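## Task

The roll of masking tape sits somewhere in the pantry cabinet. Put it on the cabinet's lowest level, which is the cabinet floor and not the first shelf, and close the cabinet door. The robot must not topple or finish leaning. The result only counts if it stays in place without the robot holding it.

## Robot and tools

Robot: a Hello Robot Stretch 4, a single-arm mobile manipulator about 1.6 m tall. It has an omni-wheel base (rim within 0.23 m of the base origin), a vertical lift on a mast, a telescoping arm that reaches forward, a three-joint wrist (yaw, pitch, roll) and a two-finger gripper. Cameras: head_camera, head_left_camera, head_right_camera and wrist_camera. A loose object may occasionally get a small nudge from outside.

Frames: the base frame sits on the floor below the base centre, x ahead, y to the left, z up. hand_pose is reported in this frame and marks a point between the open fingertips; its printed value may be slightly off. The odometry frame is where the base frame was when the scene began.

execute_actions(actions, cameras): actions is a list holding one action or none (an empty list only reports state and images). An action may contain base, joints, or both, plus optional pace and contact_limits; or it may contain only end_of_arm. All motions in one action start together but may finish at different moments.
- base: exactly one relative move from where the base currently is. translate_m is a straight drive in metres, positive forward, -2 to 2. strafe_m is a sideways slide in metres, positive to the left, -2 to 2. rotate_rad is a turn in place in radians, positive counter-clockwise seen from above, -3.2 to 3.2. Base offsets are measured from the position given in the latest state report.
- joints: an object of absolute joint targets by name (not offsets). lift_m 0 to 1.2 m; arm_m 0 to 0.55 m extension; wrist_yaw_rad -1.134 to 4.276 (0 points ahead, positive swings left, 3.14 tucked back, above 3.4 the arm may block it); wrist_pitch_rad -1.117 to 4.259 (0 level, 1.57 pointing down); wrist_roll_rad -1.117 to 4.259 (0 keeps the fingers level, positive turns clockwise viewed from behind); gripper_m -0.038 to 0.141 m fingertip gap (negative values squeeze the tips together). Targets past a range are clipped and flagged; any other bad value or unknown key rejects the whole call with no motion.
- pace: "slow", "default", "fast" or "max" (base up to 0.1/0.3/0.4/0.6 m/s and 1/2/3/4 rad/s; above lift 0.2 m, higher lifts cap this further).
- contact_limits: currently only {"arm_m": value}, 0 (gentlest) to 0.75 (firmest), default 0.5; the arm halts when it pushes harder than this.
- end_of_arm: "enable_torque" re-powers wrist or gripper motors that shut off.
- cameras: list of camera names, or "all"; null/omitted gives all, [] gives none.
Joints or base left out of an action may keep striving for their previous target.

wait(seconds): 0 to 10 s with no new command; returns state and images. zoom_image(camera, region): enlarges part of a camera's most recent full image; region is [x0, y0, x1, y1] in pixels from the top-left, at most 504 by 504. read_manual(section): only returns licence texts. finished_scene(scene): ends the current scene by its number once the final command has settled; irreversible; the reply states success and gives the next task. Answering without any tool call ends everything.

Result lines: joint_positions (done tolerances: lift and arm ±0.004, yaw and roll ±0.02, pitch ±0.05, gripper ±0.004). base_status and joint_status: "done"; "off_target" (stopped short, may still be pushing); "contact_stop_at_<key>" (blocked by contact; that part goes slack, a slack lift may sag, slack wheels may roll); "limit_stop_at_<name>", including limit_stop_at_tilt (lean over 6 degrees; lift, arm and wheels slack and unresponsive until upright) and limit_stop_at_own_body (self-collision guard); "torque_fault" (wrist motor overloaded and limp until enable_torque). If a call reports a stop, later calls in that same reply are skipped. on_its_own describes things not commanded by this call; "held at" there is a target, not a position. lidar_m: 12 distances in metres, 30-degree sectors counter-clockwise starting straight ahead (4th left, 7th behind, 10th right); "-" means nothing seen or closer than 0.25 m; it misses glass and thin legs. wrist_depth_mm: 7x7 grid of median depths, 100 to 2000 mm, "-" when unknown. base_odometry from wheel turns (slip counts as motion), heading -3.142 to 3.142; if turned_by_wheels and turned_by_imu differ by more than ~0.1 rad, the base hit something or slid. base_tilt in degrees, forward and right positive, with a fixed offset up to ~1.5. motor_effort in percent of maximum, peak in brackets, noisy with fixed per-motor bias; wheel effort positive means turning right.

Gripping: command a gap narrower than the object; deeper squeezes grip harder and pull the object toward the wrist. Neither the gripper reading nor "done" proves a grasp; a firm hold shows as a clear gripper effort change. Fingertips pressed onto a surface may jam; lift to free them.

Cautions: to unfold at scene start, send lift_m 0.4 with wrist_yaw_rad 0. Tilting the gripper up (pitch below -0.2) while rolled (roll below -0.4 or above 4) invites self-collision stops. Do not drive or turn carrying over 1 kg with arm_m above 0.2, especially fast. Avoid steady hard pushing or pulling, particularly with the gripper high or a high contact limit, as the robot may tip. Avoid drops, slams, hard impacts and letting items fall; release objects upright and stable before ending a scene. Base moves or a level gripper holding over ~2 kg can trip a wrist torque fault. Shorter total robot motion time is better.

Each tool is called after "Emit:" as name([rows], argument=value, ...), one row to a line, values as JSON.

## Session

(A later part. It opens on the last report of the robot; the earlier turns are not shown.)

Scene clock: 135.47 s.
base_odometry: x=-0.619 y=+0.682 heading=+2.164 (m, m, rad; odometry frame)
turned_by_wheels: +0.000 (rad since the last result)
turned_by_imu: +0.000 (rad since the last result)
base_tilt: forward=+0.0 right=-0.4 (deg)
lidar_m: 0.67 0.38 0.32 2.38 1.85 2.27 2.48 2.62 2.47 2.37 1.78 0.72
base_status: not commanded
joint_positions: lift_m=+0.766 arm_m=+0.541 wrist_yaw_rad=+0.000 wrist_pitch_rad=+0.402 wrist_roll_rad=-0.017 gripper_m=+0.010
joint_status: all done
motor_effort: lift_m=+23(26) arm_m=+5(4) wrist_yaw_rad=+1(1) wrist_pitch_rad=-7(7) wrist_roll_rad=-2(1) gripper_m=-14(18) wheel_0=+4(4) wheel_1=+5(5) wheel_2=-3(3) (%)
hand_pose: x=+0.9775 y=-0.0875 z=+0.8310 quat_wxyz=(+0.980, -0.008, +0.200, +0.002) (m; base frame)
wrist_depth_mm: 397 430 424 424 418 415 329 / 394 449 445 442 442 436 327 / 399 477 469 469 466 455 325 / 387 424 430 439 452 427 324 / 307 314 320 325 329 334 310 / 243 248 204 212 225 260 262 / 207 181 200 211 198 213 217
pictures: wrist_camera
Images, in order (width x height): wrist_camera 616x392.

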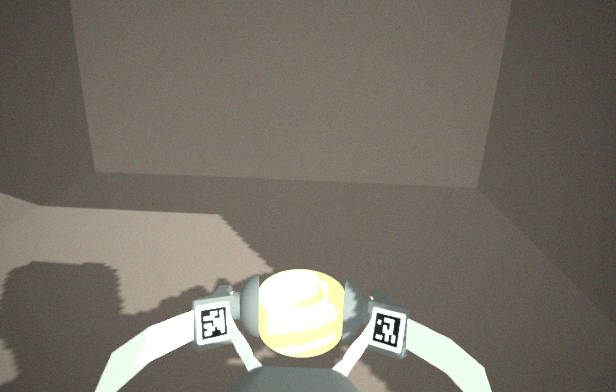

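Emit:
execute_actions([
  {"joints":{"lift_m":0.79}},
], cameras=[])

Emit:
execute_actions([
  {"joints":{"arm_m":0.17},"pace":"fast"},
], cameras=["wrist_camera"])

Emit:
execute_actions([
  {"joints":{"lift_m":0.13},"pace":"fast"},
], cameras=["head_camera","wrist_camera"])

Scene clock: 140.97 s.
base_odometry: x=-0.619 y=+0.682 heading=+2.164 (m, m, rad; odometry frame)
turned_by_wheels: +0.000 (rad since the last result)
turned_by_imu: +0.000 (rad since the last result)
base_tilt: forward=+0.0 right=-0.4 (deg)
lidar_m: 0.68 0.37 0.33 2.40 1.83 2.27 2.49 2.62 2.46 2.37 1.79 0.72
base_status: not commanded
joint_positions: lift_m=+0.790 arm_m=+0.541 wrist_yaw_rad=+0.000 wrist_pitch_rad=+0.402 wrist_roll_rad=-0.017 gripper_m=+0.010
joint_status: all done
motor_effort: lift_m=+23(25) arm_m=+5(4) wrist_yaw_rad=+1(1) wrist_pitch_rad=-7(7) wrist_roll_rad=-1(1) gripper_m=-16(17) wheel_0=+4(5) wheel_1=+5(5) wheel_2=-3(3) (%)
hand_pose: x=+0.9775 y=-0.0875 z=+0.8549 quat_wxyz=(+0.980, -0.008, +0.200, +0.002) (m; base frame)
wrist_depth_mm: 399 430 424 424 418 415 329 / 397 452 445 445 442 433 327 / 399 477 473 469 466 452 325 / 404 484 492 484 484 459 324 / 351 359 368 373 377 382 320 / 279 285 204 212 225 300 291 / 237 195 229 210 228 245 254
pictures: none
No camera images: the call's "cameras" was empty. Leave "cameras" out to get every camera's image.

Scene clock: 142.83 s.
base_odometry: x=-0.619 y=+0.682 heading=+2.164 (m, m, rad; odometry frame)
turned_by_wheels: +0.000 (rad since the last result)
turned_by_imu: +0.000 (rad since the last result)
base_tilt: forward=+0.0 right=-0.4 (deg)
lidar_m: 0.67 0.38 0.33 2.40 1.83 2.27 2.49 2.61 2.48 2.37 1.80 0.71
base_status: not commanded
joint_positions: lift_m=+0.790 arm_m=+0.171 wrist_yaw_rad=+0.000 wrist_pitch_rad=+0.403 wrist_roll_rad=-0.017 gripper_m=+0.010
joint_status: all done
motor_effort: lift_m=+24(23) arm_m=-5(3) wrist_yaw_rad=+0(1) wrist_pitch_rad=-9(9) wrist_roll_rad=-1(2) gripper_m=-16(17) wheel_0=+4(4) wheel_1=+5(5) wheel_2=-3(3) (%)
hand_pose: x=+0.6071 y=-0.0875 z=+0.8548 quat_wxyz=(+0.980, -0.008, +0.200, +0.002) (m; base frame)
wrist_depth_mm: 399 569 768 768 768 473 327 / 397 580 809 809 788 473 327 / 402 591 768 788 750 466 325 / 404 488 500 508 517 459 322 / 368 364 366 373 379 382 329 / 413 574 204 212 224 415 991 / 424 332 574 211 569 377 1078
pictures: wrist_camera
Images, in order (width x height): wrist_camera 616x392.

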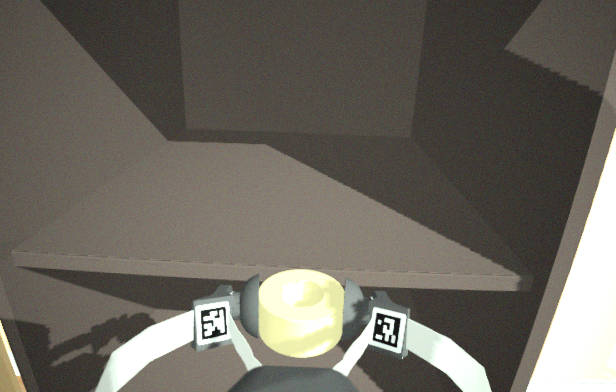

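Scene clock: 145.57 s.
base_odometry: x=-0.619 y=+0.682 heading=+2.164 (m, m, rad; odometry frame)
turned_by_wheels: +0.000 (rad since the last result)
turned_by_imu: +0.000 (rad since the last result)
base_tilt: forward=+0.0 right=-0.4 (deg)
lidar_m: 0.67 0.38 0.34 2.39 1.83 2.28 2.49 2.63 2.46 2.37 1.79 0.71
base_status: not commanded
joint_positions: lift_m=+0.130 arm_m=+0.171 wrist_yaw_rad=+0.000 wrist_pitch_rad=+0.403 wrist_roll_rad=-0.017 gripper_m=+0.010
joint_status: all done
motor_effort: lift_m=+15(19) arm_m=-4(5) wrist_yaw_rad=+0(1) wrist_pitch_rad=-9(9) wrist_roll_rad=-1(1) gripper_m=-15(19) wheel_0=+5(5) wheel_1=+5(5) wheel_2=-3(3) (%)
hand_pose: x=+0.6071 y=-0.0875 z=+0.1955 quat_wxyz=(+0.980, -0.008, +0.200, +0.002) (m; base frame)
wrist_depth_mm: 399 574 768 768 750 473 327 / 397 580 809 809 788 473 327 / 402 554 683 707 715 466 325 / 394 436 445 452 462 430 324 / 336 342 332 336 340 343 327 / 399 404 204 212 225 392 496 / 402 285 413 211 410 377 439
pictures: head_camera, wrist_camera
Images, in order (width x height): head_camera 420x560, wrist_camera 616x392.

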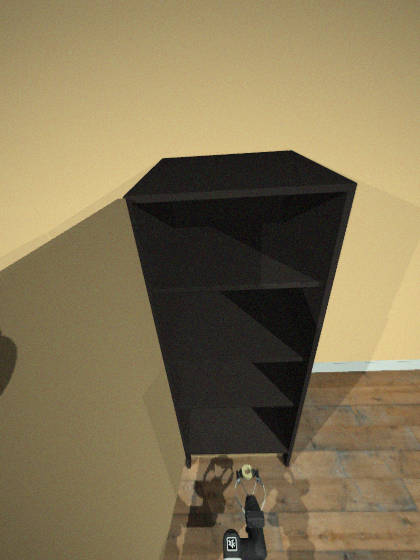

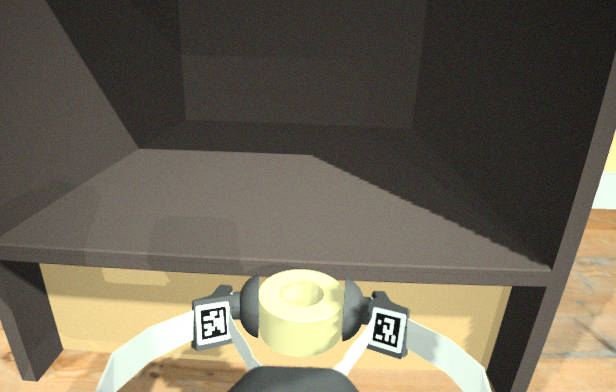

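Emit:
execute_actions([
  {"joints":{"lift_m":0.148}},
], cameras=[])

Emit:
execute_actions([
  {"joints":{"arm_m":0.38},"contact_limits":{"arm_m":0.2}},
], cameras=["wrist_camera"])

Emit:
execute_actions([
  {"joints":{"lift_m":0.129},"pace":"slow"},
], cameras=["wrist_camera"])

Scene clock: 154.30 s.
base_odometry: x=-0.619 y=+0.682 heading=+2.164 (m, m, rad; odometry frame)
turned_by_wheels: +0.000 (rad since the last result)
turned_by_imu: +0.000 (rad since the last result)
base_tilt: forward=+0.0 right=-0.3 (deg)
lidar_m: 0.69 0.38 0.33 2.39 1.83 2.26 2.49 2.62 2.47 2.36 1.79 0.72
base_status: not commanded
joint_positions: lift_m=+0.148 arm_m=+0.171 wrist_yaw_rad=+0.000 wrist_pitch_rad=+0.403 wrist_roll_rad=-0.017 gripper_m=+0.010
joint_status: all done
motor_effort: lift_m=+23(24) arm_m=-5(5) wrist_yaw_rad=+0(1) wrist_pitch_rad=-8(8) wrist_roll_rad=-1(1) gripper_m=-16(16) wheel_0=+5(5) wheel_1=+5(5) wheel_2=-3(3) (%)
hand_pose: x=+0.6071 y=-0.0875 z=+0.2128 quat_wxyz=(+0.980, -0.008, +0.200, +0.002) (m; base frame)
wrist_depth_mm: 397 569 778 768 759 477 329 / 397 580 809 809 798 473 327 / 399 597 759 778 750 469 325 / 404 480 496 504 512 455 322 / 349 357 364 370 375 379 329 / 399 404 204 212 224 384 521 / 421 294 424 211 424 377 462
pictures: none
No camera images: the call's "cameras" was empty. Leave "cameras" out to get every camera's image.

Scene clock: 156.03 s.
base_odometry: x=-0.619 y=+0.682 heading=+2.164 (m, m, rad; odometry frame)
turned_by_wheels: +0.000 (rad since the last result)
turned_by_imu: +0.000 (rad since the last result)
base_tilt: forward=+0.0 right=-0.4 (deg)
lidar_m: 0.69 0.37 0.33 2.39 1.85 2.25 2.49 2.62 2.46 2.36 1.78 0.70
base_status: not commanded
joint_positions: lift_m=+0.148 arm_m=+0.379 wrist_yaw_rad=+0.000 wrist_pitch_rad=+0.403 wrist_roll_rad=-0.017 gripper_m=+0.010
joint_status: all done
motor_effort: lift_m=+24(23) arm_m=+5(7) wrist_yaw_rad=-1(0) wrist_pitch_rad=-8(8) wrist_roll_rad=-1(0) gripper_m=-16(14) wheel_0=+4(4) wheel_1=+5(5) wheel_2=-3(3) (%)
contact_limits: arm_m 0.2
hand_pose: x=+0.8155 y=-0.0874 z=+0.2128 quat_wxyz=(+0.980, -0.008, +0.200, +0.002) (m; base frame)
wrist_depth_mm: 397 574 574 574 564 477 329 / 397 580 609 603 597 473 329 / 399 591 634 634 634 469 325 / 404 477 492 500 512 452 324 / 347 355 362 368 375 375 320 / 276 282 204 212 225 297 291 / 236 194 227 211 225 242 251
pictures: wrist_camera
Images, in order (width x height): wrist_camera 616x392.

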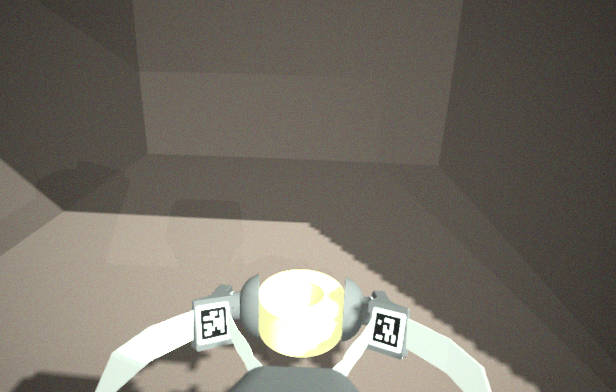

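Scene clock: 156.93 s.
base_odometry: x=-0.619 y=+0.682 heading=+2.164 (m, m, rad; odometry frame)
turned_by_wheels: +0.000 (rad since the last result)
turned_by_imu: +0.000 (rad since the last result)
base_tilt: forward=+0.0 right=-0.4 (deg)
lidar_m: 0.68 0.38 0.34 2.39 1.84 2.27 2.49 2.62 2.44 2.36 1.80 0.72
base_status: not commanded
joint_positions: lift_m=+0.129 arm_m=+0.379 wrist_yaw_rad=+0.000 wrist_pitch_rad=+0.403 wrist_roll_rad=-0.017 gripper_m=+0.010
joint_status: all done
motor_effort: lift_m=+14(22) arm_m=+4(4) wrist_yaw_rad=+0(1) wrist_pitch_rad=-8(8) wrist_roll_rad=-1(1) gripper_m=-18(14) wheel_0=+4(4) wheel_1=+5(4) wheel_2=-3(3) (%)
hand_pose: x=+0.8155 y=-0.0874 z=+0.1946 quat_wxyz=(+0.980, -0.008, +0.200, +0.002) (m; base frame)
wrist_depth_mm: 397 564 574 574 569 477 329 / 394 580 609 603 597 473 327 / 402 554 627 627 621 469 325 / 394 433 442 449 462 430 324 / 314 320 327 332 336 340 310 / 249 254 204 212 224 266 268 / 211 183 205 210 204 219 223
pictures: wrist_camera
Images, in order (width x height): wrist_camera 616x392.

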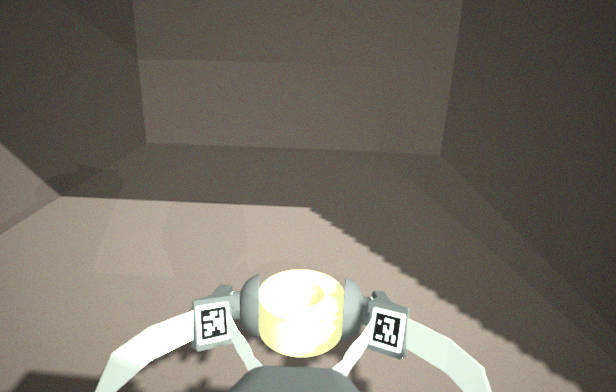

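Emit:
execute_actions([
  {"joints":{"lift_m":0.125,"gripper_m":0.085}},
], cameras=["wrist_camera"])

Scene clock: 161.17 s.
base_odometry: x=-0.619 y=+0.682 heading=+2.164 (m, m, rad; odometry frame)
turned_by_wheels: +0.000 (rad since the last result)
turned_by_imu: +0.000 (rad since the last result)
base_tilt: forward=+0.0 right=-0.4 (deg)
lidar_m: 0.67 0.39 0.34 2.38 1.84 2.26 2.50 2.63 2.46 2.36 1.78 0.72
base_status: not commanded
joint_positions: lift_m=+0.125 arm_m=+0.379 wrist_yaw_rad=+0.000 wrist_pitch_rad=+0.403 wrist_roll_rad=-0.017 gripper_m=+0.085
joint_status: all done
motor_effort: lift_m=+15(14) arm_m=+5(5) wrist_yaw_rad=+0(0) wrist_pitch_rad=-8(8) wrist_roll_rad=-1(1) gripper_m=-1(18) wheel_0=+5(5) wheel_1=+5(5) wheel_2=-3(3) (%)
hand_pose: x=+0.8155 y=-0.0874 z=+0.1905 quat_wxyz=(+0.980, -0.008, +0.200, +0.002) (m; base frame)
wrist_depth_mm: 397 569 574 574 569 477 329 / 397 580 609 603 597 477 329 / 399 554 627 621 627 469 327 / 387 421 433 439 449 424 325 / 307 312 319 324 329 332 312 / 243 248 216 223 220 260 262 / 207 201 207 160 206 213 218
pictures: wrist_camera
Images, in order (width x height): wrist_camera 616x392.

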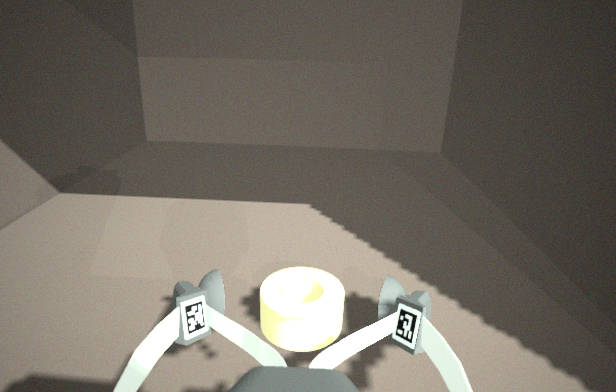

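Emit:
execute_actions([
  {"joints":{"lift_m":0.16},"pace":"fast"},
], cameras=[])

Emit:
execute_actions([
  {"base":{"translate_m":-0.26},"joints":{"arm_m":0.15},"pace":"fast"},
], cameras=[])

Emit:
execute_actions([
  {"joints":{"lift_m":0.35,"arm_m":0.005,"gripper_m":0.0,"wrist_pitch_rad":0.04,"wrist_yaw_rad":-0.6},"pace":"fast"},
], cameras=["head_camera","head_left_camera"])

Scene clock: 169.60 s.
base_odometry: x=-0.619 y=+0.682 heading=+2.164 (m, m, rad; odometry frame)
turned_by_wheels: +0.000 (rad since the last result)
turned_by_imu: +0.000 (rad since the last result)
base_tilt: forward=+0.0 right=-0.4 (deg)
lidar_m: 0.68 0.38 0.32 2.39 1.84 2.28 2.49 2.62 2.47 2.37 1.80 0.72
base_status: not commanded
joint_positions: lift_m=+0.160 arm_m=+0.379 wrist_yaw_rad=+0.000 wrist_pitch_rad=+0.403 wrist_roll_rad=-0.017 gripper_m=+0.085
joint_status: all done
motor_effort: lift_m=+23(25) arm_m=+4(4) wrist_yaw_rad=+0(1) wrist_pitch_rad=-8(7) wrist_roll_rad=-1(1) gripper_m=-2(0) wheel_0=+5(4) wheel_1=+5(5) wheel_2=-3(3) (%)
hand_pose: x=+0.8155 y=-0.0874 z=+0.2249 quat_wxyz=(+0.980, -0.008, +0.200, +0.002) (m; base frame)
wrist_depth_mm: 397 569 574 574 569 477 329 / 397 580 609 603 603 473 329 / 399 591 640 640 634 469 327 / 407 508 521 530 544 466 324 / 366 377 384 392 399 397 320 / 294 300 216 309 220 315 303 / 251 243 250 160 248 258 268
pictures: none
No camera images: the call's "cameras" was empty. Leave "cameras" out to get every camera's image.

Scene clock: 171.50 s.
base_odometry: x=-0.474 y=+0.466 heading=+2.163 (m, m, rad; odometry frame)
turned_by_wheels: +0.000 (rad since the last result)
turned_by_imu: +0.000 (rad since the last result)
base_tilt: forward=+0.0 right=-0.4 (deg)
lidar_m: 0.86 0.51 2.17 2.39 1.74 2.25 2.24 2.33 2.47 2.37 2.15 0.99
base_status: done
joint_positions: lift_m=+0.160 arm_m=+0.151 wrist_yaw_rad=+0.000 wrist_pitch_rad=+0.402 wrist_roll_rad=-0.017 gripper_m=+0.085
joint_status: all done
motor_effort: lift_m=+23(23) arm_m=-4(5) wrist_yaw_rad=+1(1) wrist_pitch_rad=-8(8) wrist_roll_rad=-1(2) gripper_m=+1(3) wheel_0=-2(9) wheel_1=-5(11) wheel_2=+1(15) (%)
hand_pose: x=+0.5871 y=-0.0875 z=+0.2249 quat_wxyz=(+0.980, -0.008, +0.200, +0.002) (m; base frame)
wrist_depth_mm: 430 574 1025 1025 991 627 1025 / 433 580 1060 1078 1042 1060 1078 / 442 597 809 842 768 1118 1138 / 452 647 661 654 654 976 1060 / 661 668 691 691 683 750 759 / 544 559 216 569 220 585 585 / 462 449 466 160 459 477 496
pictures: none
No camera images: the call's "cameras" was empty. Leave "cameras" out to get every camera's image.

Scene clock: 173.13 s.
base_odometry: x=-0.474 y=+0.466 heading=+2.163 (m, m, rad; odometry frame)
turned_by_wheels: +0.000 (rad since the last result)
turned_by_imu: +0.000 (rad since the last result)
base_tilt: forward=+0.0 right=-0.4 (deg)
lidar_m: 0.88 0.52 2.16 2.39 1.74 2.28 2.23 2.33 2.47 2.36 2.15 0.99
base_status: not commanded
joint_positions: lift_m=+0.350 arm_m=+0.006 wrist_yaw_rad=-0.600 wrist_pitch_rad=+0.043 wrist_roll_rad=-0.017 gripper_m=+0.000
joint_status: all done
motor_effort: lift_m=+23(24) arm_m=-4(2) wrist_yaw_rad=+1(7) wrist_pitch_rad=-9(15) wrist_roll_rad=-1(2) gripper_m=-3(5) wheel_0=-2(2) wheel_1=-5(5) wheel_2=+1(1) (%)
hand_pose: x=+0.3652 y=-0.2350 z=+0.5156 quat_wxyz=(+0.955, -0.002, +0.023, -0.295) (m; base frame)
wrist_depth_mm: 1118 1160 1397 1618 1921 - - / 842 820 1397 1618 1921 - - / 1098 1098 1430 1618 1921 - - / 1060 931 1430 1661 1921 - - / 1118 1060 1430 1661 1983 - - / 1118 1060 1366 207 1863 1983 1983 / 878 854 187 186 1160 1366 1366
pictures: head_camera, head_left_camera
Images, in order (width x height): head_camera 420x560, head_left_camera 420x672.

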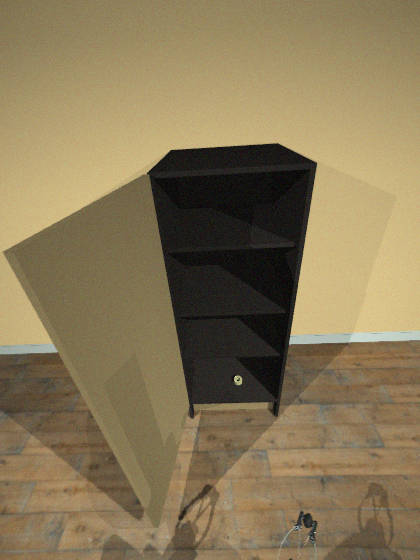

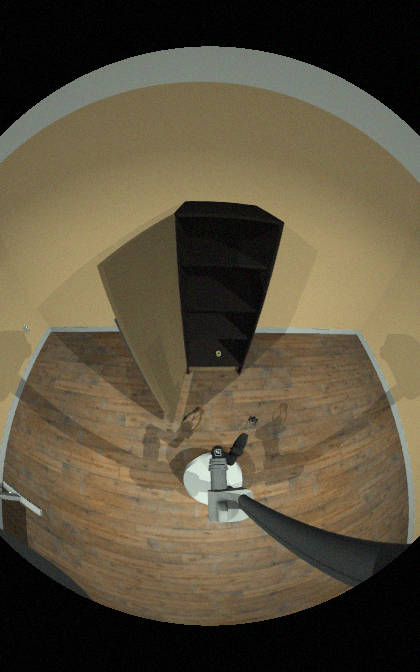

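Emit:
execute_actions([
  {"base":{"strafe_m":0.6},"pace":"fast"},
], cameras=["head_camera","wrist_camera"])

Scene clock: 177.80 s.
base_odometry: x=-0.972 y=+0.131 heading=+2.163 (m, m, rad; odometry frame)
turned_by_wheels: +0.000 (rad since the last result)
turned_by_imu: +0.001 (rad since the last result)
base_tilt: forward=+0.0 right=-0.4 (deg)
lidar_m: 1.51 1.58 1.87 1.79 1.17 1.45 2.21 2.33 3.08 2.96 2.14 0.52
base_status: done
joint_positions: lift_m=+0.350 arm_m=+0.006 wrist_yaw_rad=-0.600 wrist_pitch_rad=+0.043 wrist_roll_rad=-0.017 gripper_m=+0.000
joint_status: not commanded
motor_effort: lift_m=+23(23) arm_m=-4(5) wrist_yaw_rad=+1(1) wrist_pitch_rad=-9(9) wrist_roll_rad=-1(1) gripper_m=-5(2) wheel_0=+3(14) wheel_1=+0(15) wheel_2=+0(1) (%)
hand_pose: x=+0.3652 y=-0.2349 z=+0.5156 quat_wxyz=(+0.955, -0.002, +0.023, -0.295) (m; base frame)
wrist_depth_mm: 1118 1229 759 349 1182 - - / 1098 1205 750 347 1205 - - / 1118 1229 723 368 1921 - - / 1118 1255 707 366 1983 - - / 1138 1229 691 362 1921 - - / 1138 1229 683 208 1661 1983 - / 1118 1205 186 186 1118 1366 1366
pictures: head_camera, wrist_camera
Images, in order (width x height): head_camera 420x560, wrist_camera 616x392.

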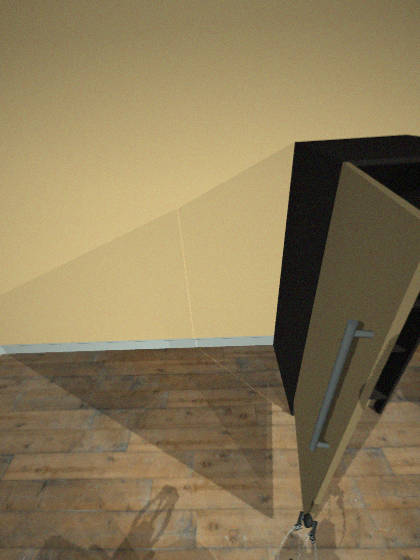

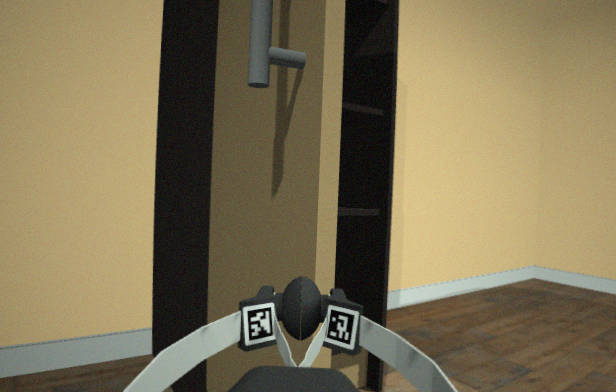

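Emit:
execute_actions([
  {"base":{"translate_m":0.2},"joints":{"arm_m":0.04}},
], cameras=[])

Emit:
execute_actions([
  {"base":{"strafe_m":-0.27},"joints":{"arm_m":0.08},"pace":"slow"},
], cameras=["head_camera","wrist_camera"])

Scene clock: 184.30 s.
base_odometry: x=-1.084 y=+0.297 heading=+2.164 (m, m, rad; odometry frame)
turned_by_wheels: +0.000 (rad since the last result)
turned_by_imu: -0.001 (rad since the last result)
base_tilt: forward=+0.0 right=-0.4 (deg)
lidar_m: 1.32 1.38 1.86 1.79 1.30 1.42 2.41 2.55 3.10 2.97 0.37 0.37
base_status: done
joint_positions: lift_m=+0.350 arm_m=+0.039 wrist_yaw_rad=-0.600 wrist_pitch_rad=+0.043 wrist_roll_rad=-0.017 gripper_m=+0.000
joint_status: all done
motor_effort: lift_m=+23(23) arm_m=+5(7) wrist_yaw_rad=+0(1) wrist_pitch_rad=-9(8) wrist_roll_rad=-1(1) gripper_m=-2(2) wheel_0=+4(11) wheel_1=+5(9) wheel_2=-4(11) (%)
hand_pose: x=+0.3986 y=-0.2349 z=+0.5156 quat_wxyz=(+0.955, -0.002, +0.023, -0.295) (m; base frame)
wrist_depth_mm: 931 1025 798 455 296 216 181 / 917 1025 798 452 294 216 181 / 931 1042 788 449 293 216 181 / 931 1042 778 442 291 215 180 / 931 1042 778 439 289 214 179 / 931 1042 768 208 273 212 178 / 946 1025 186 186 248 211 177
pictures: none
No camera images: the call's "cameras" was empty. Leave "cameras" out to get every camera's image.

Scene clock: 188.13 s.
base_odometry: x=-0.860 y=+0.447 heading=+2.164 (m, m, rad; odometry frame)
turned_by_wheels: +0.000 (rad since the last result)
turned_by_imu: -0.001 (rad since the last result)
base_tilt: forward=+0.0 right=-0.4 (deg)
lidar_m: 0.70 1.39 1.88 2.06 1.53 1.82 2.42 2.55 2.81 2.71 0.55 0.59
base_status: done
joint_positions: lift_m=+0.350 arm_m=+0.079 wrist_yaw_rad=-0.600 wrist_pitch_rad=+0.043 wrist_roll_rad=-0.017 gripper_m=+0.000
joint_status: all done
motor_effort: lift_m=+23(23) arm_m=+4(2) wrist_yaw_rad=-1(19) wrist_pitch_rad=-9(8) wrist_roll_rad=+0(2) gripper_m=-5(3) wheel_0=+4(14) wheel_1=-6(10) wheel_2=+0(2) (%)
hand_pose: x=+0.4387 y=-0.2348 z=+0.5156 quat_wxyz=(+0.955, -0.002, +0.023, -0.295) (m; base frame)
wrist_depth_mm: 878 392 375 357 342 327 309 / 866 392 375 357 343 329 315 / 866 397 375 357 343 329 317 / 866 397 377 359 345 329 319 / 878 399 377 359 343 329 319 / 878 397 377 207 343 330 319 / 891 399 187 186 340 330 319
pictures: head_camera, wrist_camera
Images, in order (width x height): head_camera 420x560, wrist_camera 616x392.

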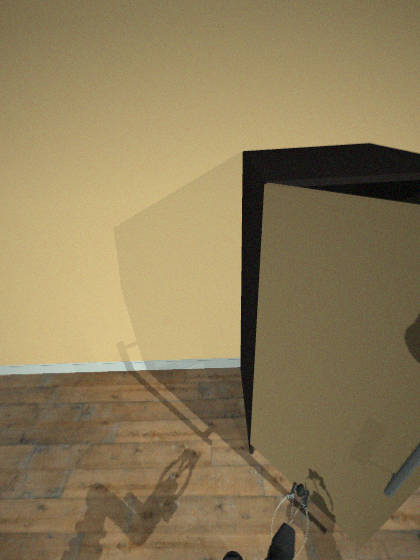

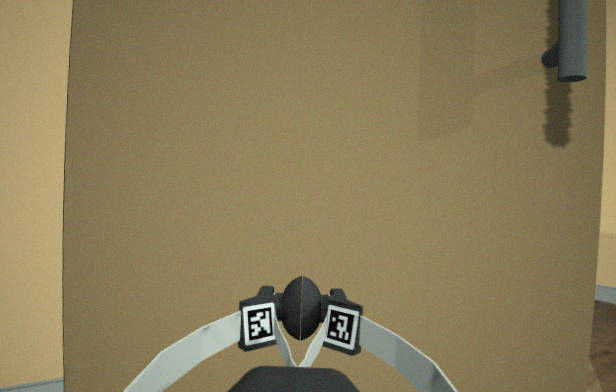

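Emit:
execute_actions([
  {"base":{"strafe_m":-0.19},"joints":{"arm_m":0.12},"pace":"slow"},
], cameras=[])

Emit:
execute_actions([
  {"joints":{"arm_m":0.3},"pace":"slow","contact_limits":{"arm_m":0.15}},
], cameras=["head_camera","wrist_camera"])

Scene clock: 194.47 s.
base_odometry: x=-0.703 y=+0.554 heading=+2.163 (m, m, rad; odometry frame)
turned_by_wheels: +0.000 (rad since the last result)
turned_by_imu: -0.001 (rad since the last result)
base_tilt: forward=+0.0 right=-0.4 (deg)
lidar_m: 0.57 1.38 1.88 2.24 1.69 2.12 2.44 2.56 2.61 2.51 1.87 0.50
base_status: done
joint_positions: lift_m=+0.350 arm_m=+0.119 wrist_yaw_rad=-0.600 wrist_pitch_rad=+0.043 wrist_roll_rad=-0.017 gripper_m=+0.000
joint_status: all done
motor_effort: lift_m=+23(23) arm_m=+5(5) wrist_yaw_rad=-1(1) wrist_pitch_rad=-9(9) wrist_roll_rad=-1(1) gripper_m=-3(3) wheel_0=+3(7) wheel_1=-6(11) wheel_2=+0(1) (%)
hand_pose: x=+0.4787 y=-0.2348 z=+0.5156 quat_wxyz=(+0.955, -0.002, +0.023, -0.295) (m; base frame)
wrist_depth_mm: 253 249 244 240 236 232 - / 254 249 245 240 236 234 - / 255 250 246 241 236 235 - / 255 251 246 241 237 234 - / 257 251 248 243 237 236 - / 257 253 247 207 238 236 1983 / 258 253 187 186 237 237 1336
pictures: none
No camera images: the call's "cameras" was empty. Leave "cameras" out to get every camera's image.

Scene clock: 197.57 s.
base_odometry: x=-0.703 y=+0.554 heading=+2.163 (m, m, rad; odometry frame)
turned_by_wheels: +0.000 (rad since the last result)
turned_by_imu: +0.000 (rad since the last result)
base_tilt: forward=+0.0 right=-0.4 (deg)
lidar_m: 0.73 1.37 1.89 2.25 1.69 2.10 2.42 2.54 2.61 2.51 1.86 0.77
base_status: not commanded
joint_positions: lift_m=+0.350 arm_m=+0.299 wrist_yaw_rad=-0.600 wrist_pitch_rad=+0.043 wrist_roll_rad=-0.017 gripper_m=+0.000
joint_status: all done
motor_effort: lift_m=+23(23) arm_m=+4(6) wrist_yaw_rad=+0(10) wrist_pitch_rad=-8(8) wrist_roll_rad=-1(1) gripper_m=-5(3) wheel_0=+3(3) wheel_1=-6(6) wheel_2=+0(0) (%)
contact_limits: arm_m 0.15
hand_pose: x=+0.6586 y=-0.2349 z=+0.5156 quat_wxyz=(+0.955, -0.002, +0.023, -0.295) (m; base frame)
wrist_depth_mm: 218 241 272 314 368 1464 1863 / 217 243 274 315 368 1464 1863 / 219 244 277 319 375 1464 1921 / 220 247 279 322 377 1499 1921 / 222 247 281 324 379 1464 1921 / 222 249 271 207 382 1576 1808 / 224 242 187 186 359 1336 1366
pictures: head_camera, wrist_camera
Images, in order (width x height): head_camera 420x560, wrist_camera 616x392.

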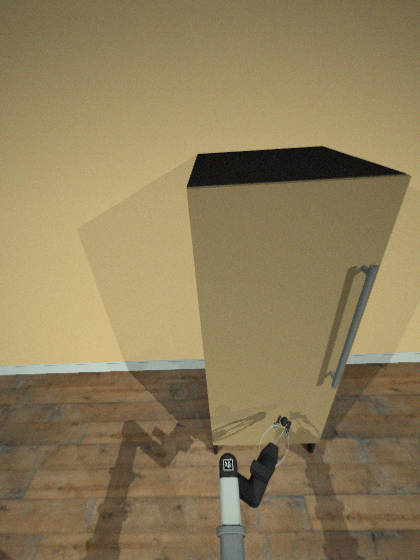

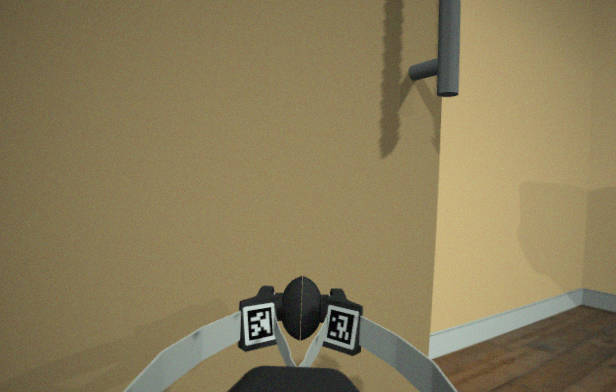

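Emit:
execute_actions([
  {"joints":{"arm_m":0.37},"pace":"slow","contact_limits":{"arm_m":0.1}},
], cameras=["head_camera"])

Scene clock: 201.70 s.
base_odometry: x=-0.703 y=+0.553 heading=+2.163 (m, m, rad; odometry frame)
turned_by_wheels: +0.000 (rad since the last result)
turned_by_imu: +0.000 (rad since the last result)
base_tilt: forward=+0.0 right=-0.4 (deg)
lidar_m: 0.73 1.37 1.90 2.25 1.68 2.13 2.43 2.56 2.62 2.52 1.87 0.77
base_status: not commanded
joint_positions: lift_m=+0.350 arm_m=+0.368 wrist_yaw_rad=-0.613 wrist_pitch_rad=+0.043 wrist_roll_rad=-0.017 gripper_m=+0.000
joint_status: all done
on_its_own: wrist_yaw_rad is at rest, and its effort (+38) is outside its rest range (-13 to +13)
motor_effort: lift_m=+23(23) arm_m=+10(9) wrist_yaw_rad=+38(38) wrist_pitch_rad=-9(8) wrist_roll_rad=-1(1) gripper_m=+0(5) wheel_0=+3(3) wheel_1=-6(6) wheel_2=-1(1) (%)
contact_limits: arm_m 0.1
hand_pose: x=+0.7247 y=-0.2373 z=+0.5156 quat_wxyz=(+0.953, -0.002, +0.023, -0.301) (m; base frame)
wrist_depth_mm: 163 180 205 236 278 312 1708 / 163 182 206 237 281 334 1756 / 163 183 208 240 283 347 1756 / 164 185 210 241 286 351 1808 / 165 185 211 243 289 355 1808 / 166 186 204 205 291 1430 1756 / 167 181 181 190 185 1229 1336
pictures: head_camera
Images, in order (width x height): head_camera 420x560.

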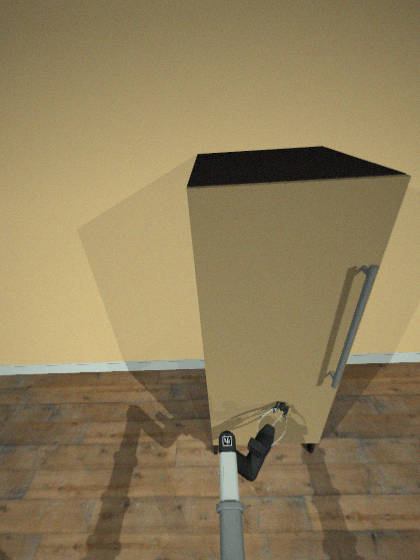

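Emit:
execute_actions([
  {"joints":{"arm_m":0.3}},
], cameras=["head_camera"])

Emit:
finished_scene(scene=2)

Scene clock: 204.63 s.
base_odometry: x=-0.703 y=+0.554 heading=+2.163 (m, m, rad; odometry frame)
turned_by_wheels: +0.000 (rad since the last result)
turned_by_imu: +0.000 (rad since the last result)
base_tilt: forward=-0.1 right=-0.4 (deg)
lidar_m: 0.72 1.38 1.88 2.25 1.68 2.09 2.42 2.55 2.60 2.51 1.88 0.77
base_status: not commanded
joint_positions: lift_m=+0.350 arm_m=+0.301 wrist_yaw_rad=-0.600 wrist_pitch_rad=+0.043 wrist_roll_rad=-0.017 gripper_m=+0.000
joint_status: all done
motor_effort: lift_m=+23(23) arm_m=-5(9) wrist_yaw_rad=+1(37) wrist_pitch_rad=-9(9) wrist_roll_rad=+0(0) gripper_m=-4(7) wheel_0=+2(3) wheel_1=-6(6) wheel_2=-1(1) (%)
hand_pose: x=+0.6602 y=-0.2349 z=+0.5155 quat_wxyz=(+0.955, -0.002, +0.023, -0.295) (m; base frame)
wrist_depth_mm: 216 239 271 310 366 1464 1808 / 216 241 273 314 368 1464 1863 / 218 243 276 315 373 1464 1863 / 219 244 277 319 377 1499 1921 / 220 246 278 322 379 1537 1921 / 221 247 270 208 382 1537 1863 / 224 241 187 186 357 1366 1366
pictures: head_camera
Images, in order (width x height): head_camera 420x560.

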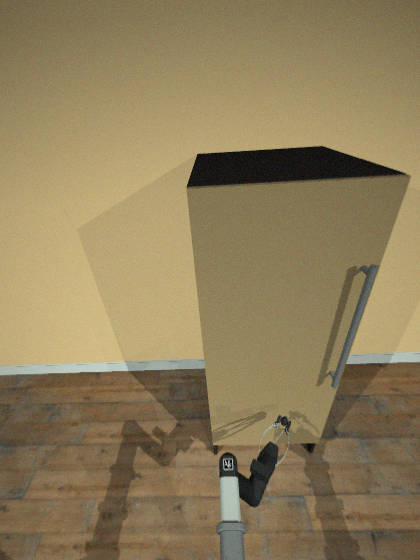

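The scene is finished: the task was done.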